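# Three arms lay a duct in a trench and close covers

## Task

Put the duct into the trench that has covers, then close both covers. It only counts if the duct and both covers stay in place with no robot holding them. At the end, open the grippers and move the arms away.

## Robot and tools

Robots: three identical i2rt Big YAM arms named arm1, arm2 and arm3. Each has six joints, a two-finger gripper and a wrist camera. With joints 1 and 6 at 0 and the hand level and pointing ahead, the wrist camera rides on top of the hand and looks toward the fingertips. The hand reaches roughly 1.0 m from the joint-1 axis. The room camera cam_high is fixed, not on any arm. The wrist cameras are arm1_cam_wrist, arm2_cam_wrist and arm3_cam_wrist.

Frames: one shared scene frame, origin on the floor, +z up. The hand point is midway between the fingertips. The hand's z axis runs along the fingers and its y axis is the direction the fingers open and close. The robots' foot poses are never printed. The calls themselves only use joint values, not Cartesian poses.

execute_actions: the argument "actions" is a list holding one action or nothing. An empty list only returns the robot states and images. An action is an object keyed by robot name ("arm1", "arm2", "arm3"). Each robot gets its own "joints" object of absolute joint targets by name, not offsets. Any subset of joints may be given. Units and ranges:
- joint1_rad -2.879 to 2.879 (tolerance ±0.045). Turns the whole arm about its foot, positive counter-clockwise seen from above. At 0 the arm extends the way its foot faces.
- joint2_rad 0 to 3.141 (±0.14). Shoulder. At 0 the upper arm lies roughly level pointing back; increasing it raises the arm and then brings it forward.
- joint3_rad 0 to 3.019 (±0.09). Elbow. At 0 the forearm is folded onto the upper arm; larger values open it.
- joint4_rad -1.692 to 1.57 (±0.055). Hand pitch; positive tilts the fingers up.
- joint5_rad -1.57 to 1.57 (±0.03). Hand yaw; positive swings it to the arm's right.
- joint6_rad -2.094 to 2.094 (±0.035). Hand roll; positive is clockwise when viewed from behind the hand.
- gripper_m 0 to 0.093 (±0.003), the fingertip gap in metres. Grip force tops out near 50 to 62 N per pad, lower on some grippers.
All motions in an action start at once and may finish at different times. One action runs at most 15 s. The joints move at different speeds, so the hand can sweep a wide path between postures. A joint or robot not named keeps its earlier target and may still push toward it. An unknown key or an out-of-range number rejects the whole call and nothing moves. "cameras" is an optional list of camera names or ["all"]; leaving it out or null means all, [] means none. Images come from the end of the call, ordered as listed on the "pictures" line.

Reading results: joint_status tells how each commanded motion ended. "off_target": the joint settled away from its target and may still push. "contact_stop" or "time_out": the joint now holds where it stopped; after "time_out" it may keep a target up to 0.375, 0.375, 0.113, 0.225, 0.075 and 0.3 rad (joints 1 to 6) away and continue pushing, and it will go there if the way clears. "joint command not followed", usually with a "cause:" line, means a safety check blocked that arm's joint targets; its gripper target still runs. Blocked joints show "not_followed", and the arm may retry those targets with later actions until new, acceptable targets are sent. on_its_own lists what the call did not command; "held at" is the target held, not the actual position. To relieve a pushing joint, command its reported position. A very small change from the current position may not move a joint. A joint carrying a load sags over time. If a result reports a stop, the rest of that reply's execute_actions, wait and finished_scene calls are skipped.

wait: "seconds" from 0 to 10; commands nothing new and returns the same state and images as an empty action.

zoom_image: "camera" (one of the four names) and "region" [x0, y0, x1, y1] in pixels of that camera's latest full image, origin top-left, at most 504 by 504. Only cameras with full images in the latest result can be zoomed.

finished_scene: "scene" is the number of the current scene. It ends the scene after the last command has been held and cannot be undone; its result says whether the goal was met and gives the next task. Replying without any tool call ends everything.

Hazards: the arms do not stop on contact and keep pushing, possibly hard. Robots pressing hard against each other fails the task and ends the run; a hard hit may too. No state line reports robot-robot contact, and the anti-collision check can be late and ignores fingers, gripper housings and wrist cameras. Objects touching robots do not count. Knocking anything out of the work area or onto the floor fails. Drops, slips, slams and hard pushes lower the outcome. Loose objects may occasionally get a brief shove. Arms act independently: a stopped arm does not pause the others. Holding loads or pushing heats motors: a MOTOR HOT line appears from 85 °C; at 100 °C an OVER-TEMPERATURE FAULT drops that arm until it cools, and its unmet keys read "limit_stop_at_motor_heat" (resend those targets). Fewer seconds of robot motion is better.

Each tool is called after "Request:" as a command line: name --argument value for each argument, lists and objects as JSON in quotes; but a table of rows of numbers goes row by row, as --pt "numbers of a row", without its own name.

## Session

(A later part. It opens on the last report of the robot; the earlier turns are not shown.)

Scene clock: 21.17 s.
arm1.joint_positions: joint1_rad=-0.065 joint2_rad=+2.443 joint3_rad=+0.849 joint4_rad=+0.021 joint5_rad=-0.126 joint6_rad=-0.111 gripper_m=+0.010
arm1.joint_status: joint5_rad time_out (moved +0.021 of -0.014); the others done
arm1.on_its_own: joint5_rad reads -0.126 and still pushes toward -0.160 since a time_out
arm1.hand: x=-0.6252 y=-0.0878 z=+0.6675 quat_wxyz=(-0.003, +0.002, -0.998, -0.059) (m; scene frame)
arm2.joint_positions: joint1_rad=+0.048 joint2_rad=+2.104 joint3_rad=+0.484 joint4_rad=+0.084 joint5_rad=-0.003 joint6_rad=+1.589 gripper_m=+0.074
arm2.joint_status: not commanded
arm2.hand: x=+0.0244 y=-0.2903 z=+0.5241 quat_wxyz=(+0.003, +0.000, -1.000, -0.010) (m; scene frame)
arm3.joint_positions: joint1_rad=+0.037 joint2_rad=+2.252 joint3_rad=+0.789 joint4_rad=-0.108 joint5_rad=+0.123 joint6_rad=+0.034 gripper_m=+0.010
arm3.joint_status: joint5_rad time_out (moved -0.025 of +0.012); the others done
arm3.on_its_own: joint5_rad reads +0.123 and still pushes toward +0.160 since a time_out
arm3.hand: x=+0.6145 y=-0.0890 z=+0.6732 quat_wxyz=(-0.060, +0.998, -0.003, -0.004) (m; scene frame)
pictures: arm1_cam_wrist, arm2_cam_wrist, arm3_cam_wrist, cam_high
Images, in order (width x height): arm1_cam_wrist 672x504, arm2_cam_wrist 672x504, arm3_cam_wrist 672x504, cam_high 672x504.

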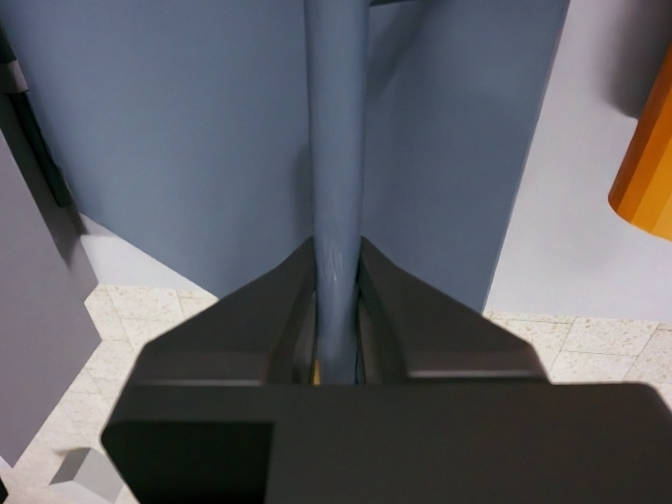

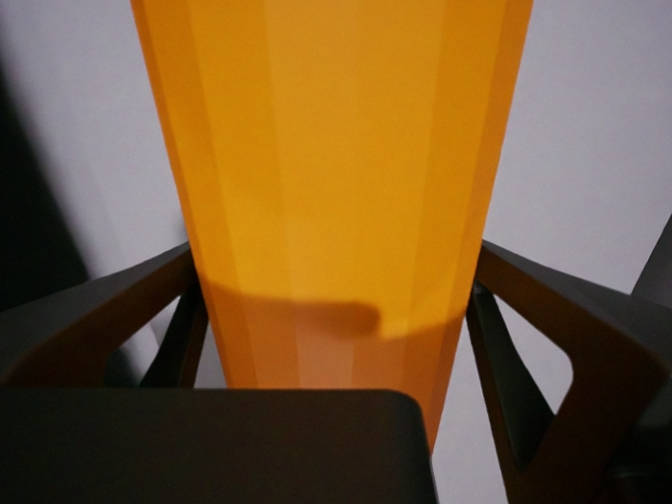

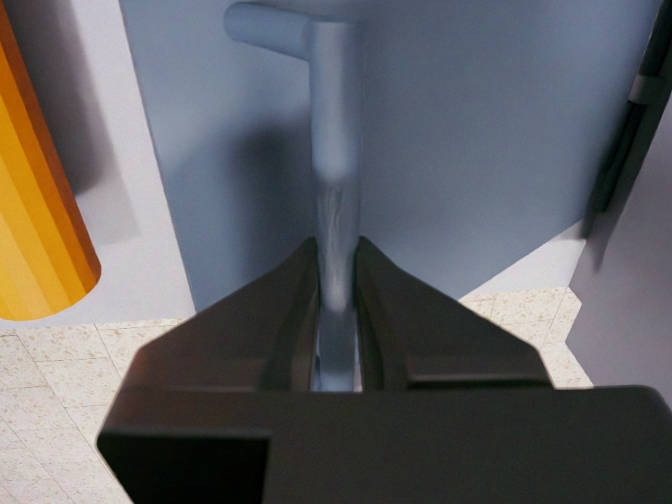

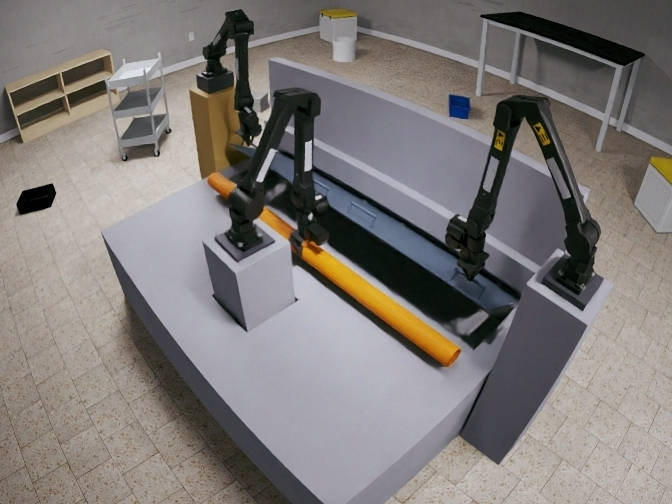

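Request:
execute_actions --actions '[{"arm1":{"joints":{"joint1_rad":0.268,"joint2_rad":2.12,"joint3_rad":0.765,"joint4_rad":-0.17,"joint5_rad":0.01,"joint6_rad":0.225}},"arm2":{"joints":{"joint2_rad":2.02,"joint3_rad":0.66,"joint4_rad":-0.16}},"arm3":{"joints":{"joint1_rad":-0.31,"joint2_rad":1.952,"joint3_rad":0.80,"joint4_rad":-0.36,"joint5_rad":-0.01,"joint6_rad":-0.315}}}]'

Scene clock: 23.13 s.
arm1.joint_positions: joint1_rad=+0.261 joint2_rad=+2.191 joint3_rad=+0.767 joint4_rad=-0.155 joint5_rad=+0.029 joint6_rad=+0.215 gripper_m=+0.011
arm1.joint_status: all done
arm1.hand: x=-0.6274 y=-0.0003 z=+0.7468 quat_wxyz=(+0.003, +0.003, -1.000, +0.018) (m; scene frame)
arm2.joint_positions: joint1_rad=+0.048 joint2_rad=+2.072 joint3_rad=+0.648 joint4_rad=-0.152 joint5_rad=-0.003 joint6_rad=+1.589 gripper_m=+0.074
arm2.joint_status: all done
arm2.hand: x=+0.0234 y=-0.2347 z=+0.5347 quat_wxyz=(+0.003, +0.000, -1.000, +0.009) (m; scene frame)
arm3.joint_positions: joint1_rad=-0.290 joint2_rad=+2.009 joint3_rad=+0.785 joint4_rad=-0.360 joint5_rad=-0.038 joint6_rad=-0.295 gripper_m=+0.010
arm3.joint_status: all done
arm3.hand: x=+0.6136 y=+0.0032 z=+0.7551 quat_wxyz=(+0.021, +1.000, -0.002, -0.001) (m; scene frame)
pictures: arm1_cam_wrist, arm2_cam_wrist, arm3_cam_wrist, cam_high
Images, in order (width x height): arm1_cam_wrist 672x504, arm2_cam_wrist 672x504, arm3_cam_wrist 672x504, cam_high 672x504.

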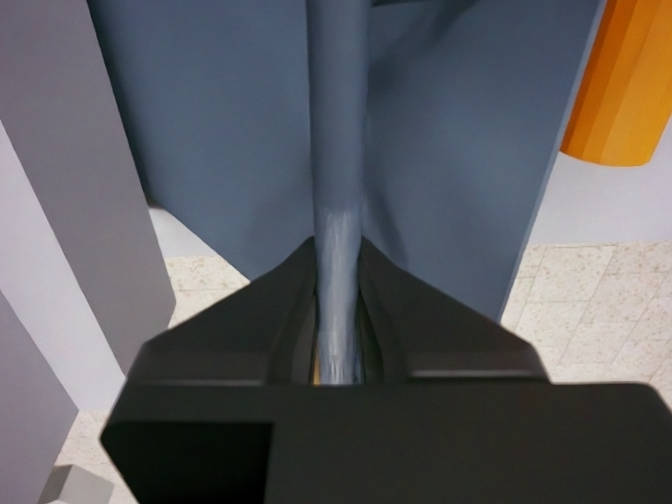

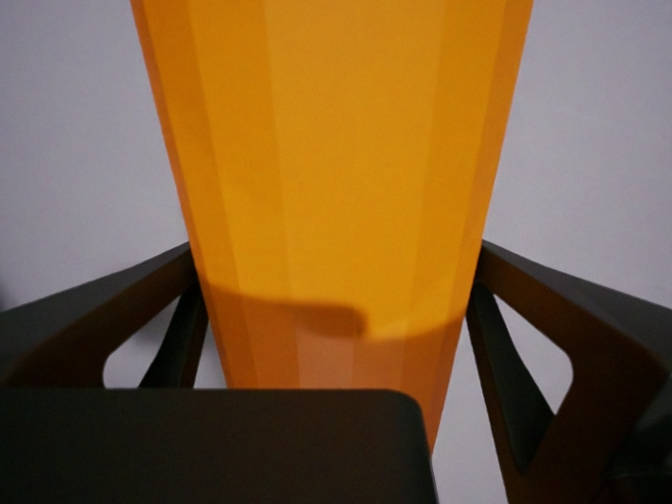

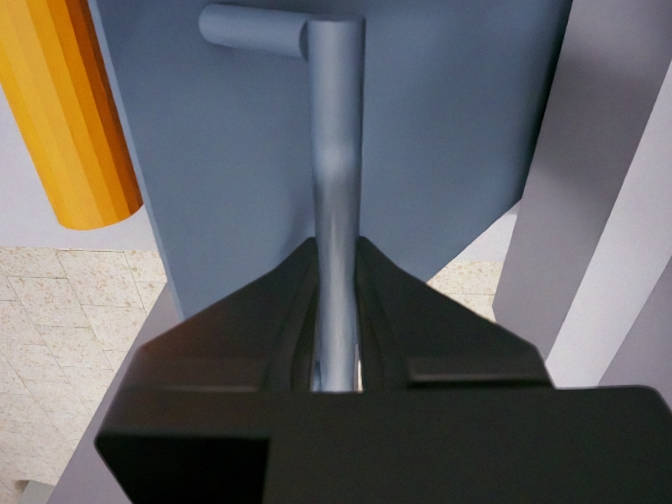

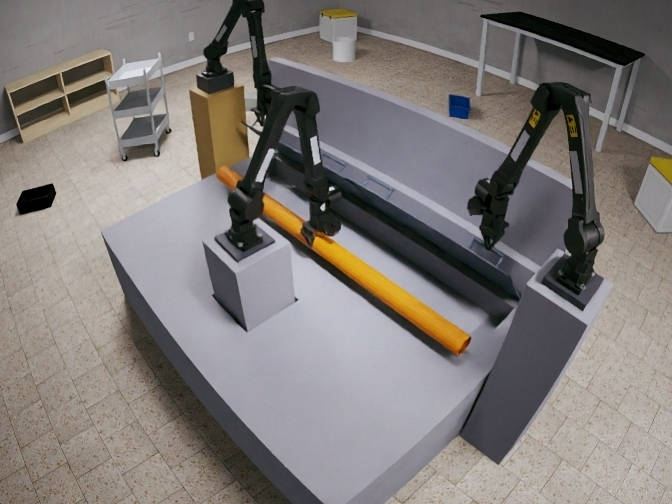

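Request:
zoom_image --camera "cam_high" --region '[380, 220, 560, 370]'

Request:
zoom_image --camera "cam_high" --region '[200, 110, 420, 290]'

Region (380, 220, 560, 370) of cam_high's 672x504 image, scaled by 2.800, with more detail than that image has.

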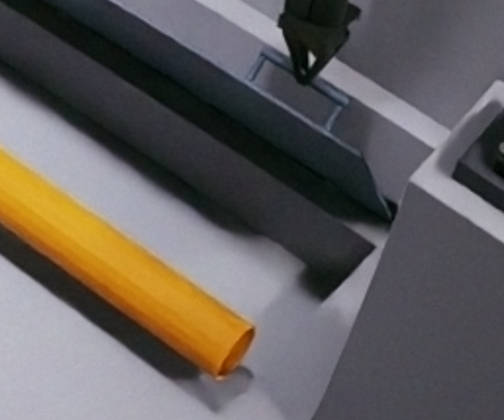

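Region (200, 110, 420, 290) of cam_high's 672x504 image, scaled by 2.291, with more detail than that image has; it fills the top 412 rows of this view, and the rest is white.

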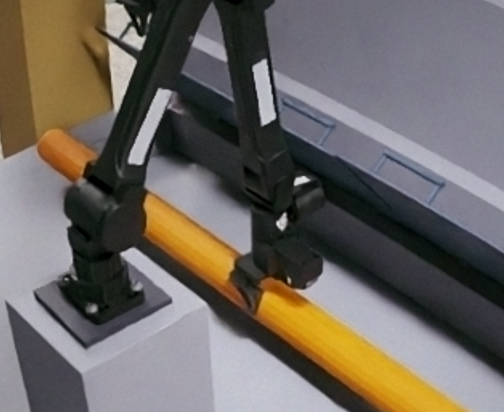

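Request:
zoom_image --camera "arm2_cam_wrist" --region '[0, 0, 260, 400]'

Request:
zoom_image --camera "cam_high" --region '[210, 130, 310, 210]'

Region (0, 0, 260, 400) of arm2_cam_wrist's 672x504 image, scaled by 1.260, with more detail than that image has; it fills the left 328 columns of this view, and the rest is white.

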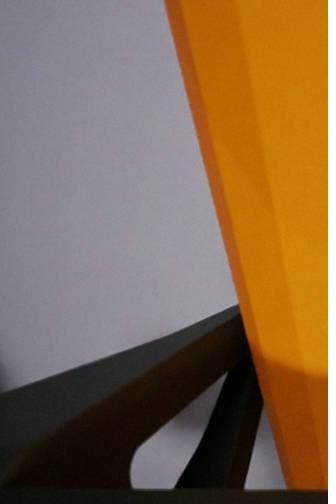

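Region (210, 130, 310, 210) of cam_high's 672x504 image, scaled by 5.040, with more detail than that image has; it fills the top 403 rows of this view, and the rest is white.

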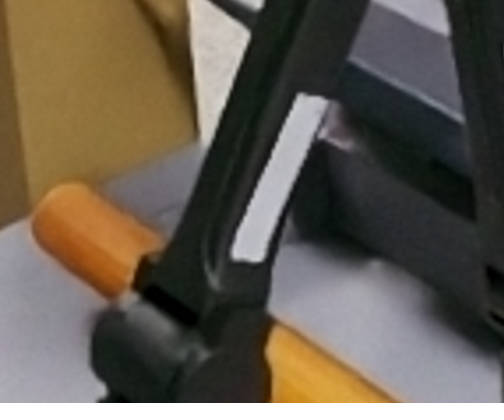

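Request:
execute_actions --actions '[{"arm1":{"joints":{"joint1_rad":0.52,"joint2_rad":2.03,"joint3_rad":0.85,"joint4_rad":-0.32,"joint5_rad":0.0,"joint6_rad":0.475}},"arm2":{"joints":{"joint1_rad":0.083,"joint2_rad":2.125,"joint3_rad":0.98,"joint4_rad":-0.385,"joint6_rad":1.635}},"arm3":{"joints":{"joint1_rad":-0.535,"joint2_rad":1.90,"joint3_rad":0.905,"joint4_rad":-0.515,"joint5_rad":0.0,"joint6_rad":-0.535}}}]'

Scene clock: 26.57 s.
arm1.joint_positions: joint1_rad=+0.441 joint2_rad=+2.110 joint3_rad=+0.810 joint4_rad=-0.312 joint5_rad=+0.074 joint6_rad=+0.416 gripper_m=+0.011
arm1.joint_status: joint1_rad time_out (moved +0.180 of +0.259); joint5_rad time_out (moved +0.045 of -0.029); joint6_rad time_out (moved +0.201 of +0.260); the others done
arm1.on_its_own: joint1_rad reads +0.441 and still pushes toward +0.520 since a time_out; joint5_rad reads +0.074 and still pushes toward +0.000 since a time_out; joint6_rad reads +0.416 and still pushes toward +0.475 since a time_out
arm1.hand: x=-0.6283 y=+0.0593 z=+0.7784 quat_wxyz=(+0.007, -0.007, -0.999, +0.046) (m; scene frame)
arm2.joint_positions: joint1_rad=+0.079 joint2_rad=+2.188 joint3_rad=+0.960 joint4_rad=-0.373 joint5_rad=+0.000 joint6_rad=+1.622 gripper_m=+0.074
arm2.joint_status: all done
arm2.hand: x=+0.0090 y=-0.1366 z=+0.5214 quat_wxyz=(+0.001, -0.001, -1.000, +0.023) (m; scene frame)
arm3.joint_positions: joint1_rad=-0.452 joint2_rad=+1.958 joint3_rad=+0.849 joint4_rad=-0.504 joint5_rad=-0.090 joint6_rad=-0.490 gripper_m=+0.010
arm3.joint_status: joint1_rad time_out (moved -0.162 of -0.245); joint5_rad time_out (moved -0.052 of +0.038); joint6_rad time_out (moved -0.194 of -0.240); the others done
arm3.on_its_own: joint1_rad reads -0.452 and still pushes toward -0.535 since a time_out; joint5_rad reads -0.090 and still pushes toward -0.014 since a time_out; joint6_rad reads -0.490 and still pushes toward -0.535 since a time_out
arm3.hand: x=+0.6160 y=+0.0587 z=+0.7838 quat_wxyz=(+0.051, +0.999, +0.013, -0.004) (m; scene frame)
pictures: arm1_cam_wrist, arm2_cam_wrist, arm3_cam_wrist, cam_high
Images, in order (width x height): arm1_cam_wrist 672x504, arm2_cam_wrist 672x504, arm3_cam_wrist 672x504, cam_high 672x504.

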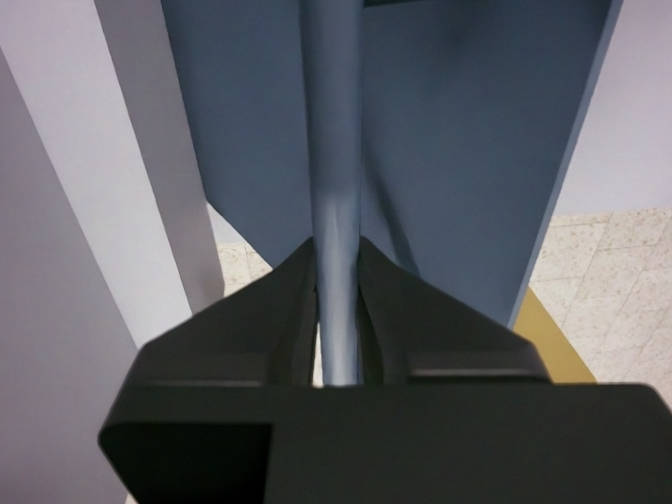

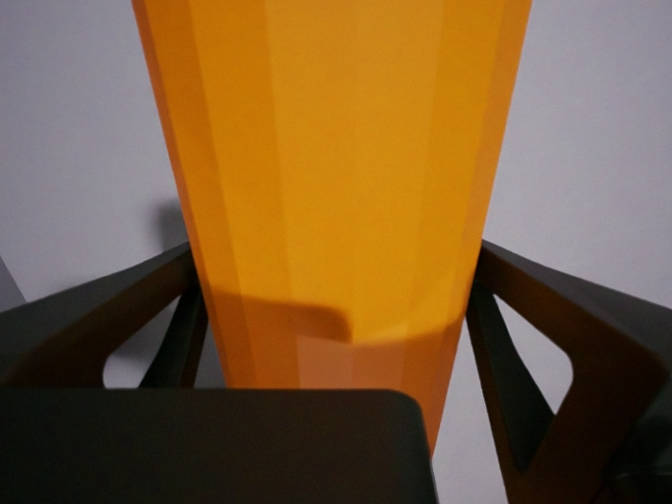

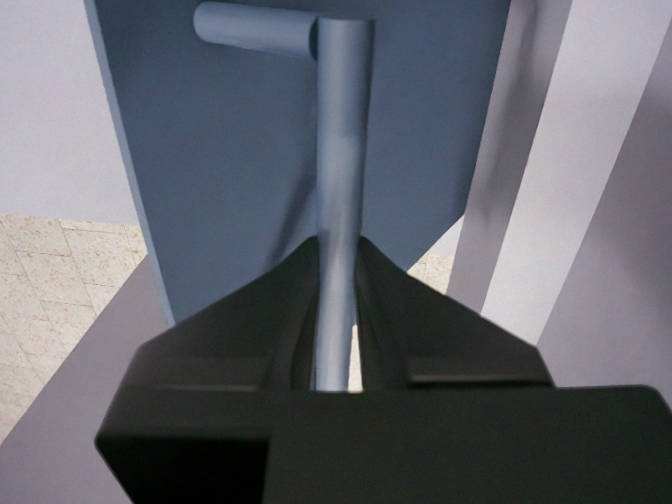

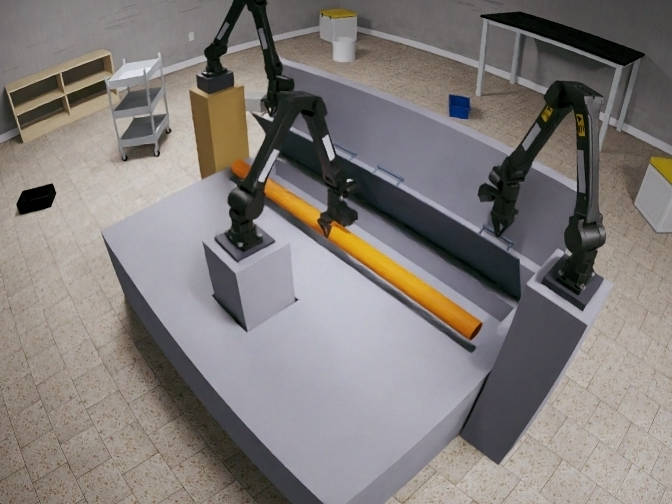

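Request:
execute_actions --actions '[{"arm1":{"joints":{"joint1_rad":0.455,"joint5_rad":0.05,"joint6_rad":0.42}},"arm3":{"joints":{"joint1_rad":-0.468,"joint5_rad":-0.065,"joint6_rad":-0.47}}}]'

Request:
zoom_image --camera "cam_high" --region '[400, 230, 560, 380]'

Request:
zoom_image --camera "cam_high" --region '[200, 120, 360, 250]'

Scene clock: 27.77 s.
arm1.joint_positions: joint1_rad=+0.436 joint2_rad=+2.110 joint3_rad=+0.810 joint4_rad=-0.312 joint5_rad=+0.073 joint6_rad=+0.406 gripper_m=+0.011
arm1.joint_status: all done
arm1.hand: x=-0.6277 y=+0.0577 z=+0.7784 quat_wxyz=(+0.007, -0.005, -0.999, +0.045) (m; scene frame)
arm2.joint_positions: joint1_rad=+0.079 joint2_rad=+2.188 joint3_rad=+0.960 joint4_rad=-0.373 joint5_rad=+0.000 joint6_rad=+1.622 gripper_m=+0.074
arm2.joint_status: not commanded
arm2.hand: x=+0.0090 y=-0.1366 z=+0.5214 quat_wxyz=(+0.001, -0.001, -1.000, +0.023) (m; scene frame)
arm3.joint_positions: joint1_rad=-0.448 joint2_rad=+1.958 joint3_rad=+0.849 joint4_rad=-0.504 joint5_rad=-0.091 joint6_rad=-0.471 gripper_m=+0.010
arm3.joint_status: all done
arm3.hand: x=+0.6152 y=+0.0570 z=+0.7838 quat_wxyz=(+0.051, +0.999, +0.006, -0.003) (m; scene frame)
pictures: arm1_cam_wrist, arm2_cam_wrist, arm3_cam_wrist, cam_high
Images, in order (width x height): arm1_cam_wrist 672x504, arm2_cam_wrist 672x504, arm3_cam_wrist 672x504, cam_high 672x504.

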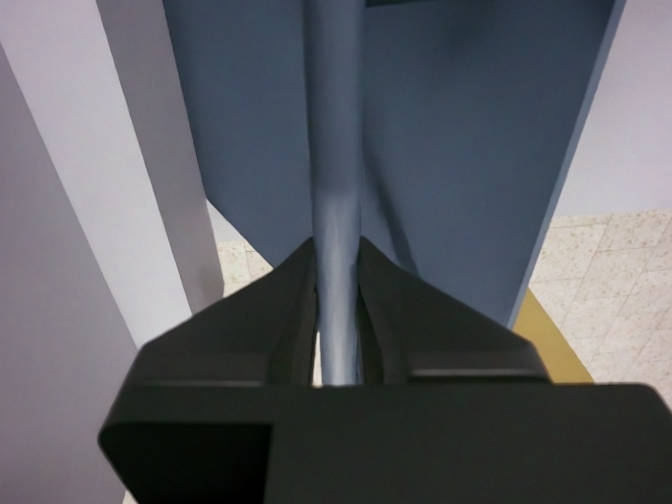

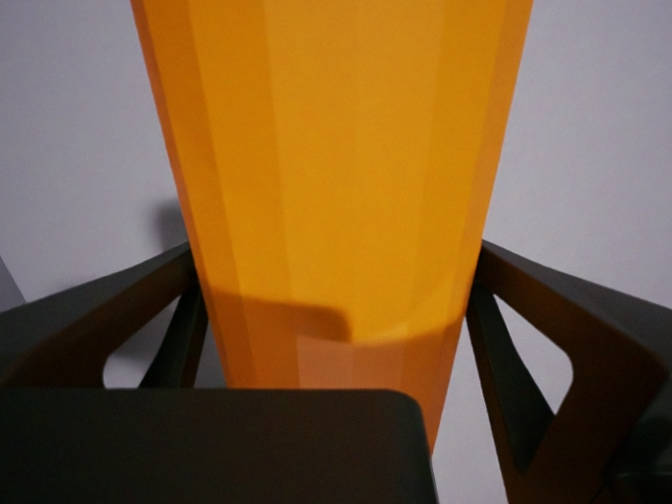

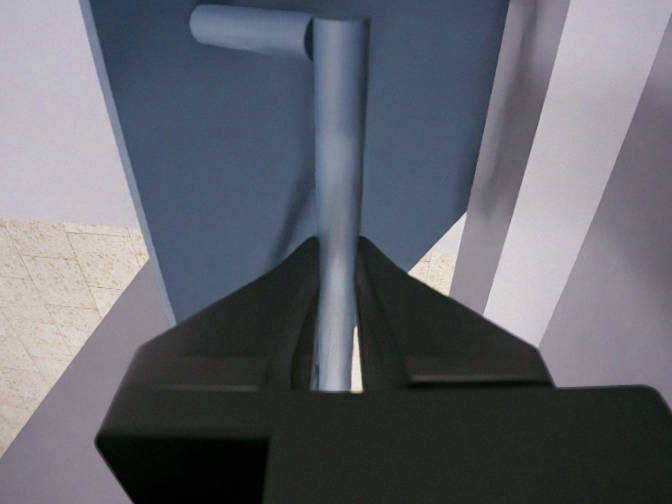

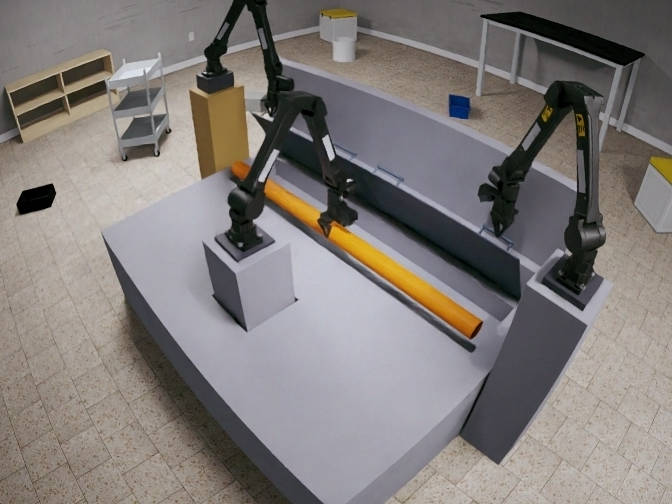

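Region (400, 230, 560, 380) of cam_high's 672x504 image, scaled by 3.150, with more detail than that image has; it fills the top 472 rows of this view, and the rest is white.

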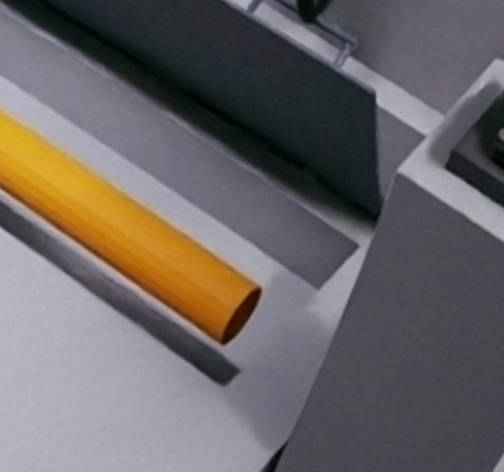

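Region (200, 120, 360, 250) of cam_high's 672x504 image, scaled by 3.150, with more detail than that image has; it fills the top 410 rows of this view, and the rest is white.

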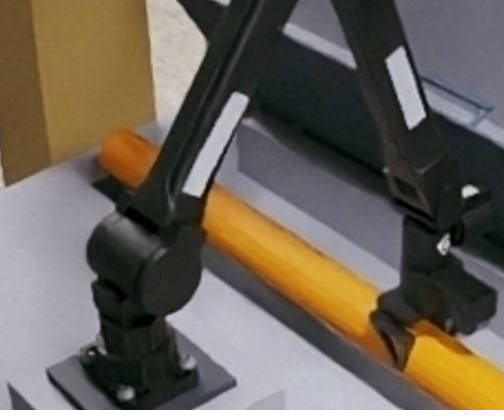

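Request:
execute_actions --actions '[{"arm2":{"joints":{"joint1_rad":0.094,"joint2_rad":2.24,"joint3_rad":1.165,"joint4_rad":-0.415,"joint6_rad":1.645}}}]' --cameras '["arm2_cam_wrist","cam_high"]'

Request:
zoom_image --camera "cam_high" --region '[400, 230, 560, 380]'

Request:
zoom_image --camera "cam_high" --region '[200, 120, 360, 250]'

Scene clock: 29.30 s.
arm1.joint_positions: joint1_rad=+0.436 joint2_rad=+2.110 joint3_rad=+0.810 joint4_rad=-0.312 joint5_rad=+0.073 joint6_rad=+0.406 gripper_m=+0.011
arm1.joint_status: not commanded
arm1.hand: x=-0.6277 y=+0.0577 z=+0.7784 quat_wxyz=(+0.007, -0.005, -0.999, +0.045) (m; scene frame)
arm2.joint_positions: joint1_rad=+0.085 joint2_rad=+2.315 joint3_rad=+1.135 joint4_rad=-0.408 joint5_rad=+0.000 joint6_rad=+1.632 gripper_m=+0.074
arm2.joint_status: all done
arm2.hand: x=+0.0034 y=-0.0847 z=+0.4902 quat_wxyz=(+0.001, -0.002, -1.000, +0.016) (m; scene frame)
arm3.joint_positions: joint1_rad=-0.448 joint2_rad=+1.958 joint3_rad=+0.849 joint4_rad=-0.504 joint5_rad=-0.091 joint6_rad=-0.471 gripper_m=+0.010
arm3.joint_status: not commanded
arm3.hand: x=+0.6152 y=+0.0570 z=+0.7838 quat_wxyz=(+0.051, +0.999, +0.006, -0.003) (m; scene frame)
pictures: arm2_cam_wrist, cam_high
Images, in order (width x height): arm2_cam_wrist 672x504, cam_high 672x504.

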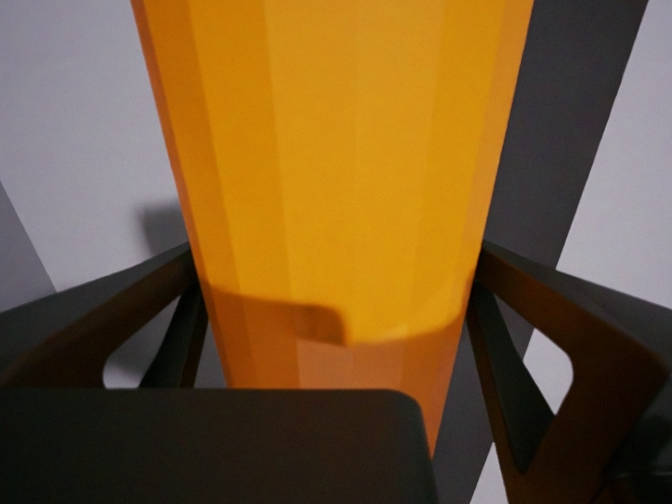

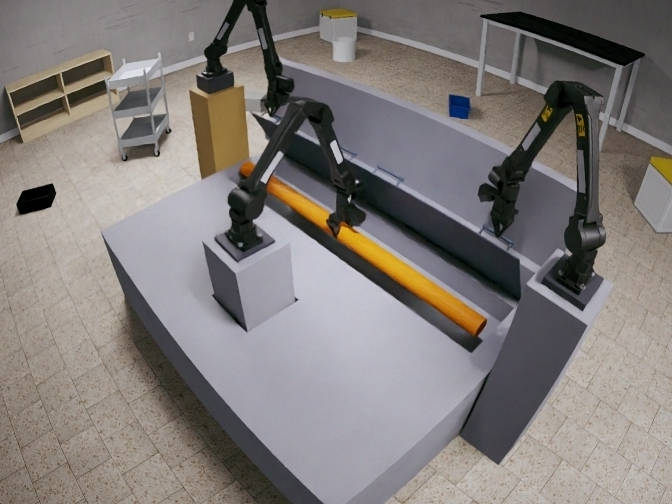

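Region (400, 230, 560, 380) of cam_high's 672x504 image, scaled by 3.150, with more detail than that image has; it fills the top 472 rows of this view, and the rest is white.

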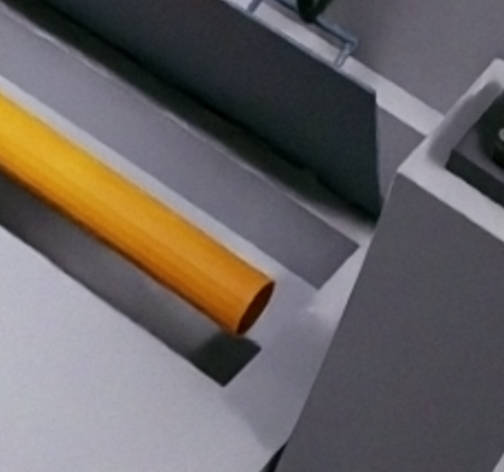

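Region (200, 120, 360, 250) of cam_high's 672x504 image, scaled by 3.150, with more detail than that image has; it fills the top 410 rows of this view, and the rest is white.

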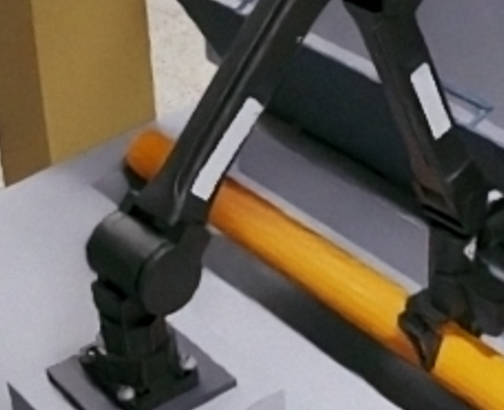

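Request:
execute_actions --actions '[{"arm2":{"joints":{"joint2_rad":2.444,"joint3_rad":1.255,"joint4_rad":-0.25}}}]' --cameras '["arm2_cam_wrist","cam_high"]'

Request:
zoom_image --camera "cam_high" --region '[200, 100, 560, 380]'

Scene clock: 30.83 s.
arm1.joint_positions: joint1_rad=+0.436 joint2_rad=+2.110 joint3_rad=+0.810 joint4_rad=-0.312 joint5_rad=+0.073 joint6_rad=+0.406 gripper_m=+0.011
arm1.joint_status: not commanded
arm1.hand: x=-0.6277 y=+0.0577 z=+0.7784 quat_wxyz=(+0.007, -0.005, -0.999, +0.045) (m; scene frame)
arm2.joint_positions: joint1_rad=+0.085 joint2_rad=+2.525 joint3_rad=+1.227 joint4_rad=-0.252 joint5_rad=-0.001 joint6_rad=+1.633 gripper_m=+0.074
arm2.joint_status: all done
arm2.hand: x=+0.0026 y=-0.0775 z=+0.4065 quat_wxyz=(+0.002, -0.003, -1.000, -0.003) (m; scene frame)
arm3.joint_positions: joint1_rad=-0.448 joint2_rad=+1.958 joint3_rad=+0.849 joint4_rad=-0.504 joint5_rad=-0.091 joint6_rad=-0.471 gripper_m=+0.010
arm3.joint_status: not commanded
arm3.hand: x=+0.6152 y=+0.0570 z=+0.7838 quat_wxyz=(+0.051, +0.999, +0.006, -0.003) (m; scene frame)
pictures: arm2_cam_wrist, cam_high
Images, in order (width x height): arm2_cam_wrist 672x504, cam_high 672x504.

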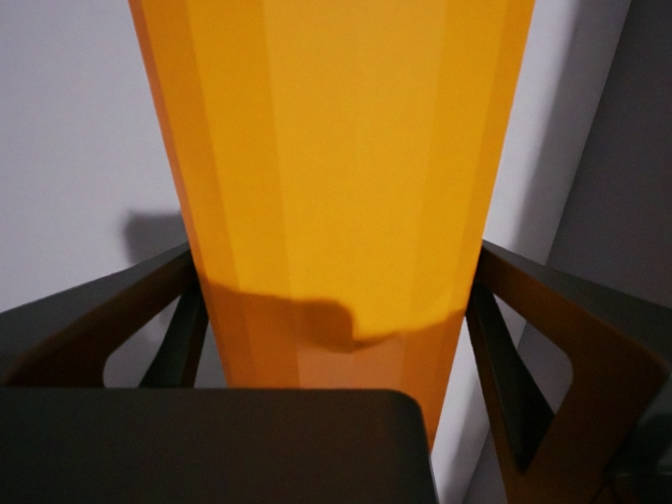

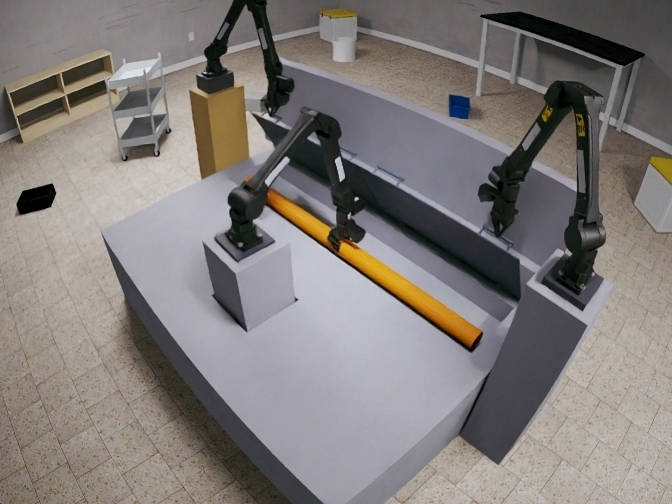

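Region (200, 100, 560, 380) of cam_high's 672x504 image, scaled by 1.400, with more detail than that image has.

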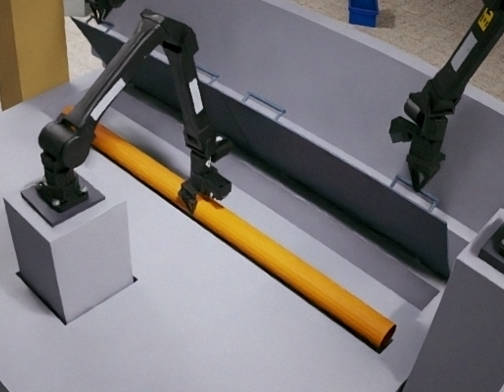

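Request:
execute_actions --actions '[{"arm2":{"joints":{"joint2_rad":2.52,"joint3_rad":1.293,"joint4_rad":-0.22}}}]' --cameras '["arm2_cam_wrist","cam_high"]'

Scene clock: 36.40 s.
arm1.joint_positions: joint1_rad=+0.436 joint2_rad=+2.110 joint3_rad=+0.810 joint4_rad=-0.312 joint5_rad=+0.073 joint6_rad=+0.406 gripper_m=+0.011
arm1.joint_status: not commanded
arm1.hand: x=-0.6277 y=+0.0577 z=+0.7784 quat_wxyz=(+0.007, -0.005, -0.999, +0.045) (m; scene frame)
arm2.joint_positions: joint1_rad=+0.085 joint2_rad=+2.581 joint3_rad=+1.268 joint4_rad=-0.229 joint5_rad=+0.000 joint6_rad=+1.637 gripper_m=+0.074
arm2.joint_status: all done
arm2.hand: x=+0.0023 y=-0.0725 z=+0.3854 quat_wxyz=(+0.002, -0.005, -1.000, -0.007) (m; scene frame)
arm3.joint_positions: joint1_rad=-0.448 joint2_rad=+1.958 joint3_rad=+0.849 joint4_rad=-0.504 joint5_rad=-0.091 joint6_rad=-0.471 gripper_m=+0.010
arm3.joint_status: not commanded
arm3.hand: x=+0.6152 y=+0.0570 z=+0.7838 quat_wxyz=(+0.051, +0.999, +0.006, -0.003) (m; scene frame)
pictures: arm2_cam_wrist, cam_high
Images, in order (width x height): arm2_cam_wrist 672x504, cam_high 672x504.

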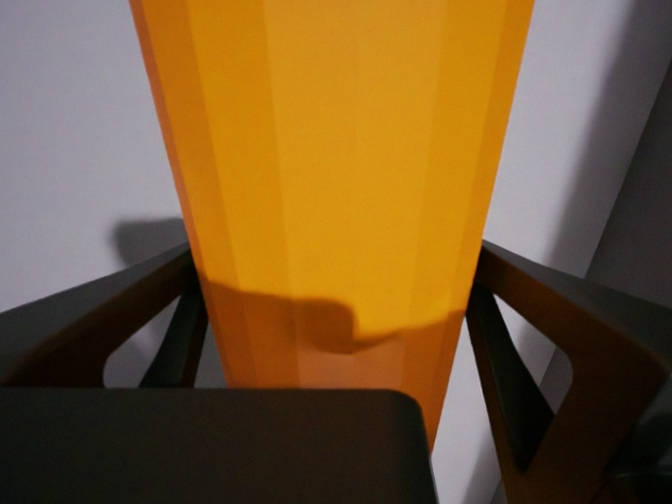

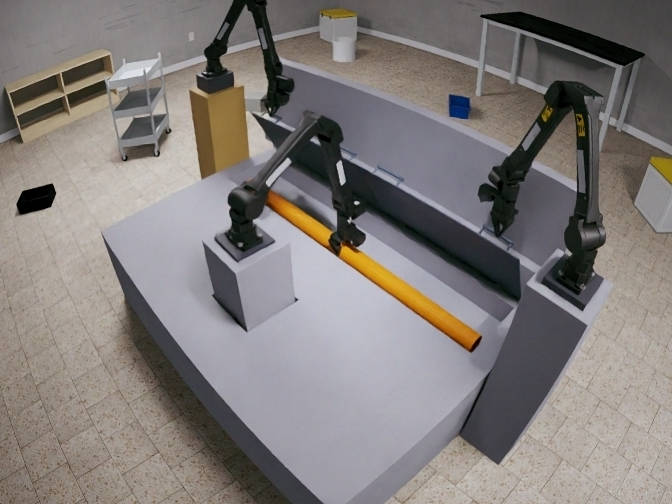

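Request:
execute_actions --actions '[{"arm2":{"joints":{"joint2_rad":2.565,"joint3_rad":1.31}}}]' --cameras '["arm2_cam_wrist"]'

Scene clock: 37.10 s.
arm1.joint_positions: joint1_rad=+0.436 joint2_rad=+2.110 joint3_rad=+0.810 joint4_rad=-0.312 joint5_rad=+0.073 joint6_rad=+0.406 gripper_m=+0.011
arm1.joint_status: not commanded
arm1.hand: x=-0.6277 y=+0.0577 z=+0.7784 quat_wxyz=(+0.007, -0.005, -0.999, +0.045) (m; scene frame)
arm2.joint_positions: joint1_rad=+0.085 joint2_rad=+2.595 joint3_rad=+1.279 joint4_rad=-0.229 joint5_rad=+0.000 joint6_rad=+1.637 gripper_m=+0.074
arm2.joint_status: all done
arm2.hand: x=+0.0023 y=-0.0730 z=+0.3799 quat_wxyz=(+0.002, -0.005, -1.000, -0.005) (m; scene frame)
arm3.joint_positions: joint1_rad=-0.448 joint2_rad=+1.958 joint3_rad=+0.849 joint4_rad=-0.504 joint5_rad=-0.091 joint6_rad=-0.471 gripper_m=+0.010
arm3.joint_status: not commanded
arm3.hand: x=+0.6152 y=+0.0570 z=+0.7838 quat_wxyz=(+0.051, +0.999, +0.006, -0.003) (m; scene frame)
pictures: arm2_cam_wrist
Images, in order (width x height): arm2_cam_wrist 672x504.

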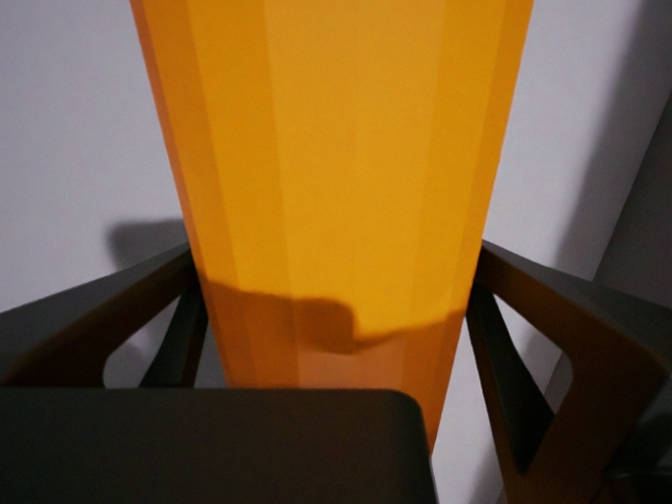

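Request:
execute_actions --actions '[{"arm2":{"joints":{"gripper_m":0.093}}}]' --cameras '["arm2_cam_wrist","cam_high"]'

Scene clock: 37.87 s.
arm1.joint_positions: joint1_rad=+0.436 joint2_rad=+2.110 joint3_rad=+0.810 joint4_rad=-0.312 joint5_rad=+0.073 joint6_rad=+0.406 gripper_m=+0.011
arm1.joint_status: not commanded
arm1.hand: x=-0.6277 y=+0.0577 z=+0.7784 quat_wxyz=(+0.007, -0.005, -0.999, +0.045) (m; scene frame)
arm2.joint_positions: joint1_rad=+0.085 joint2_rad=+2.588 joint3_rad=+1.285 joint4_rad=-0.229 joint5_rad=+0.000 joint6_rad=+1.637 gripper_m=+0.093
arm2.joint_status: all done
arm2.hand: x=+0.0019 y=-0.0655 z=+0.3839 quat_wxyz=(+0.003, -0.005, -1.000, -0.012) (m; scene frame)
arm3.joint_positions: joint1_rad=-0.448 joint2_rad=+1.958 joint3_rad=+0.849 joint4_rad=-0.504 joint5_rad=-0.091 joint6_rad=-0.471 gripper_m=+0.010
arm3.joint_status: not commanded
arm3.hand: x=+0.6152 y=+0.0570 z=+0.7838 quat_wxyz=(+0.051, +0.999, +0.006, -0.003) (m; scene frame)
pictures: arm2_cam_wrist, cam_high
Images, in order (width x height): arm2_cam_wrist 672x504, cam_high 672x504.

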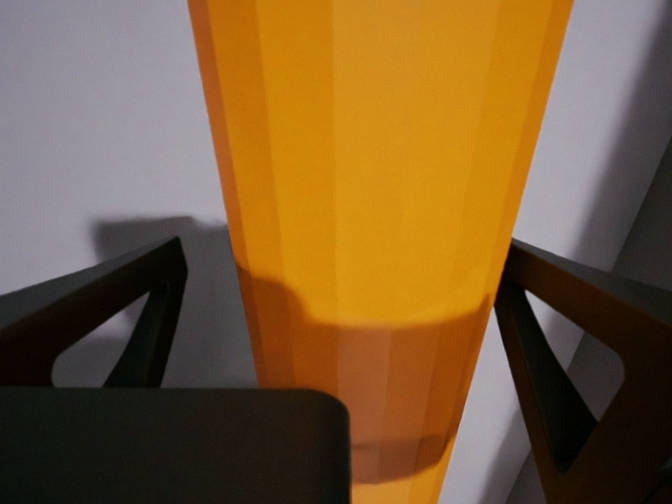

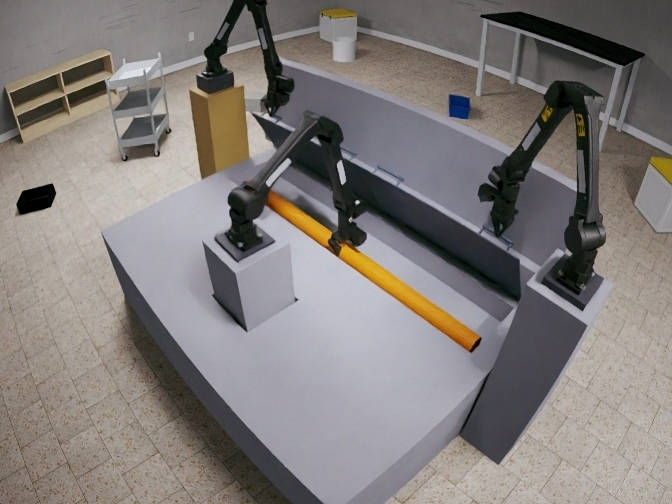

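Request:
execute_actions --actions '[{"arm2":{"joints":{"joint2_rad":2.29,"joint3_rad":1.11,"joint4_rad":-0.42}}}]' --cameras '["arm2_cam_wrist","cam_high"]'

Scene clock: 39.07 s.
arm1.joint_positions: joint1_rad=+0.436 joint2_rad=+2.110 joint3_rad=+0.810 joint4_rad=-0.312 joint5_rad=+0.073 joint6_rad=+0.406 gripper_m=+0.011
arm1.joint_status: not commanded
arm1.hand: x=-0.6277 y=+0.0577 z=+0.7784 quat_wxyz=(+0.007, -0.005, -0.999, +0.045) (m; scene frame)
arm2.joint_positions: joint1_rad=+0.085 joint2_rad=+2.274 joint3_rad=+1.110 joint4_rad=-0.407 joint5_rad=+0.000 joint6_rad=+1.637 gripper_m=+0.093
arm2.joint_status: all done
arm2.hand: x=+0.0034 y=-0.0845 z=+0.5053 quat_wxyz=(+0.002, -0.005, -1.000, +0.007) (m; scene frame)
arm3.joint_positions: joint1_rad=-0.448 joint2_rad=+1.958 joint3_rad=+0.849 joint4_rad=-0.504 joint5_rad=-0.091 joint6_rad=-0.471 gripper_m=+0.010
arm3.joint_status: not commanded
arm3.hand: x=+0.6152 y=+0.0570 z=+0.7838 quat_wxyz=(+0.051, +0.999, +0.006, -0.003) (m; scene frame)
pictures: arm2_cam_wrist, cam_high
Images, in order (width x height): arm2_cam_wrist 672x504, cam_high 672x504.

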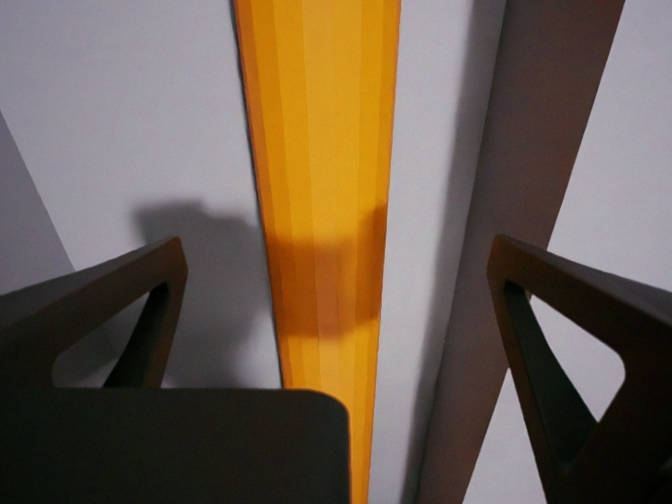

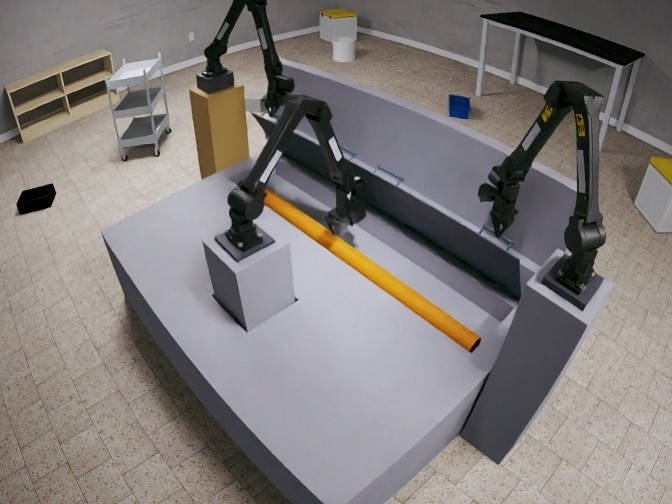

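Request:
execute_actions --actions '[{"arm1":{"joints":{"joint1_rad":0.265,"joint2_rad":2.12,"joint3_rad":0.775,"joint4_rad":-0.145,"joint5_rad":0.02,"joint6_rad":0.21}},"arm2":{"joints":{"joint2_rad":1.73,"joint3_rad":0.5,"joint4_rad":-0.33}},"arm3":{"joints":{"joint1_rad":-0.295,"joint2_rad":1.94,"joint3_rad":0.79,"joint4_rad":-0.35,"joint5_rad":-0.025,"joint6_rad":-0.29}}}]' --cameras '["cam_high"]'

Scene clock: 40.77 s.
arm1.joint_positions: joint1_rad=+0.251 joint2_rad=+2.189 joint3_rad=+0.766 joint4_rad=-0.153 joint5_rad=+0.018 joint6_rad=+0.214 gripper_m=+0.011
arm1.joint_status: all done
arm1.hand: x=-0.6267 y=-0.0019 z=+0.7473 quat_wxyz=(+0.003, -0.002, -1.000, +0.013) (m; scene frame)
arm2.joint_positions: joint1_rad=+0.085 joint2_rad=+1.728 joint3_rad=+0.493 joint4_rad=-0.343 joint5_rad=+0.000 joint6_rad=+1.637 gripper_m=+0.093
arm2.joint_status: all done
arm2.hand: x=+0.0147 y=-0.2794 z=+0.6167 quat_wxyz=(+0.001, -0.005, -1.000, +0.010) (m; scene frame)
arm3.joint_positions: joint1_rad=-0.282 joint2_rad=+2.003 joint3_rad=+0.777 joint4_rad=-0.352 joint5_rad=-0.026 joint6_rad=-0.299 gripper_m=+0.010
arm3.joint_status: all done
arm3.hand: x=+0.6143 y=+0.0019 z=+0.7561 quat_wxyz=(+0.015, +1.000, +0.004, -0.002) (m; scene frame)
pictures: cam_high
Images, in order (width x height): cam_high 672x504.

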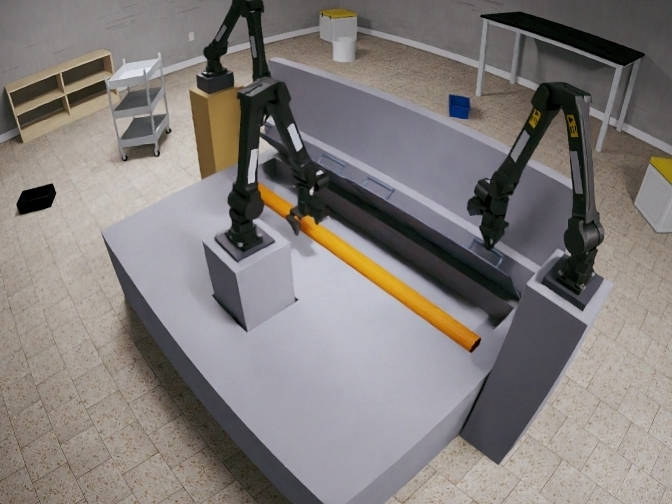

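Request:
execute_actions --actions '[{"arm1":{"joints":{"joint1_rad":-0.01,"joint2_rad":2.36,"joint3_rad":0.865,"joint4_rad":0.03,"joint5_rad":0.0,"joint6_rad":-0.06}},"arm2":{"joints":{"joint2_rad":0.9,"joint3_rad":0.8,"joint4_rad":-0.9,"joint6_rad":0.5, "joint1_rad":0.03}},"arm3":{"joints":{"joint1_rad":-0.018,"joint2_rad":2.17,"joint3_rad":0.805,"joint4_rad":-0.1,"joint5_rad":0.0,"joint6_rad":-0.015}}}]' --cameras '["cam_high"]'

Scene clock: 42.83 s.
arm1.joint_positions: joint1_rad=-0.026 joint2_rad=+2.455 joint3_rad=+0.862 joint4_rad=+0.017 joint5_rad=+0.003 joint6_rad=-0.059 gripper_m=+0.011
arm1.joint_status: all done
arm1.hand: x=-0.6245 y=-0.0965 z=+0.6623 quat_wxyz=(+0.005, -0.004, -1.000, +0.005) (m; scene frame)
arm2.joint_positions: joint1_rad=+0.032 joint2_rad=+0.899 joint3_rad=+0.788 joint4_rad=-0.885 joint5_rad=+0.000 joint6_rad=+0.514 gripper_m=+0.093
arm2.joint_status: all done
arm2.hand: x=+0.0300 y=-0.1943 z=+0.9486 quat_wxyz=(-0.138, +0.485, -0.829, -0.240) (m; scene frame)
arm3.joint_positions: joint1_rad=-0.008 joint2_rad=+2.254 joint3_rad=+0.791 joint4_rad=-0.106 joint5_rad=-0.002 joint6_rad=-0.031 gripper_m=+0.010
arm3.joint_status: all done
arm3.hand: x=+0.6139 y=-0.0943 z=+0.6714 quat_wxyz=(+0.002, +1.000, +0.007, -0.003) (m; scene frame)
pictures: cam_high
Images, in order (width x height): cam_high 672x504.

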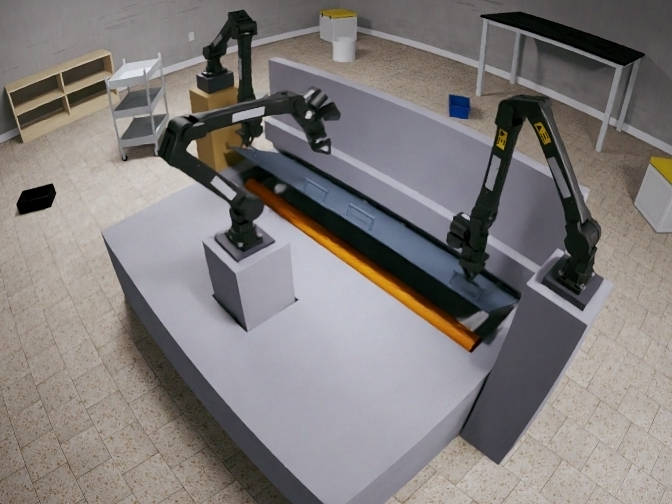

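Request:
execute_actions --actions '[{"arm1":{"joints":{"joint1_rad":-0.205,"joint2_rad":2.81,"joint3_rad":1.235,"joint4_rad":0.11,"joint6_rad":-0.25}},"arm3":{"joints":{"joint1_rad":0.185,"joint2_rad":2.66,"joint3_rad":1.09,"joint4_rad":0.095,"joint6_rad":0.19}}}]' --cameras '["cam_high"]'

Scene clock: 44.03 s.
arm1.joint_positions: joint1_rad=-0.210 joint2_rad=+2.894 joint3_rad=+1.221 joint4_rad=+0.087 joint5_rad=+0.000 joint6_rad=-0.246 gripper_m=+0.011
arm1.joint_status: all done
arm1.hand: x=-0.6211 y=-0.1640 z=+0.5040 quat_wxyz=(+0.010, -0.003, -1.000, +0.002) (m; scene frame)
arm2.joint_positions: joint1_rad=+0.032 joint2_rad=+0.899 joint3_rad=+0.788 joint4_rad=-0.885 joint5_rad=+0.000 joint6_rad=+0.514 gripper_m=+0.093
arm2.joint_status: not commanded
arm2.hand: x=+0.0300 y=-0.1943 z=+0.9486 quat_wxyz=(-0.138, +0.485, -0.829, -0.240) (m; scene frame)
arm3.joint_positions: joint1_rad=+0.186 joint2_rad=+2.732 joint3_rad=+1.078 joint4_rad=+0.071 joint5_rad=+0.002 joint6_rad=+0.176 gripper_m=+0.010
arm3.joint_status: all done
arm3.hand: x=+0.6119 y=-0.1639 z=+0.5085 quat_wxyz=(-0.001, +1.000, +0.001, +0.003) (m; scene frame)
pictures: cam_high
Images, in order (width x height): cam_high 672x504.

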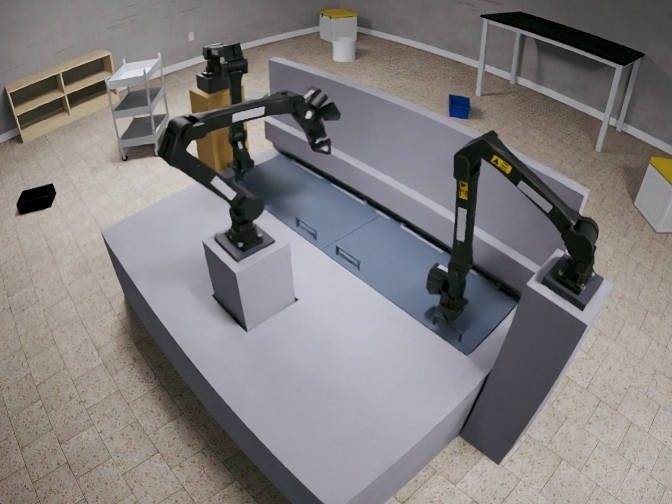

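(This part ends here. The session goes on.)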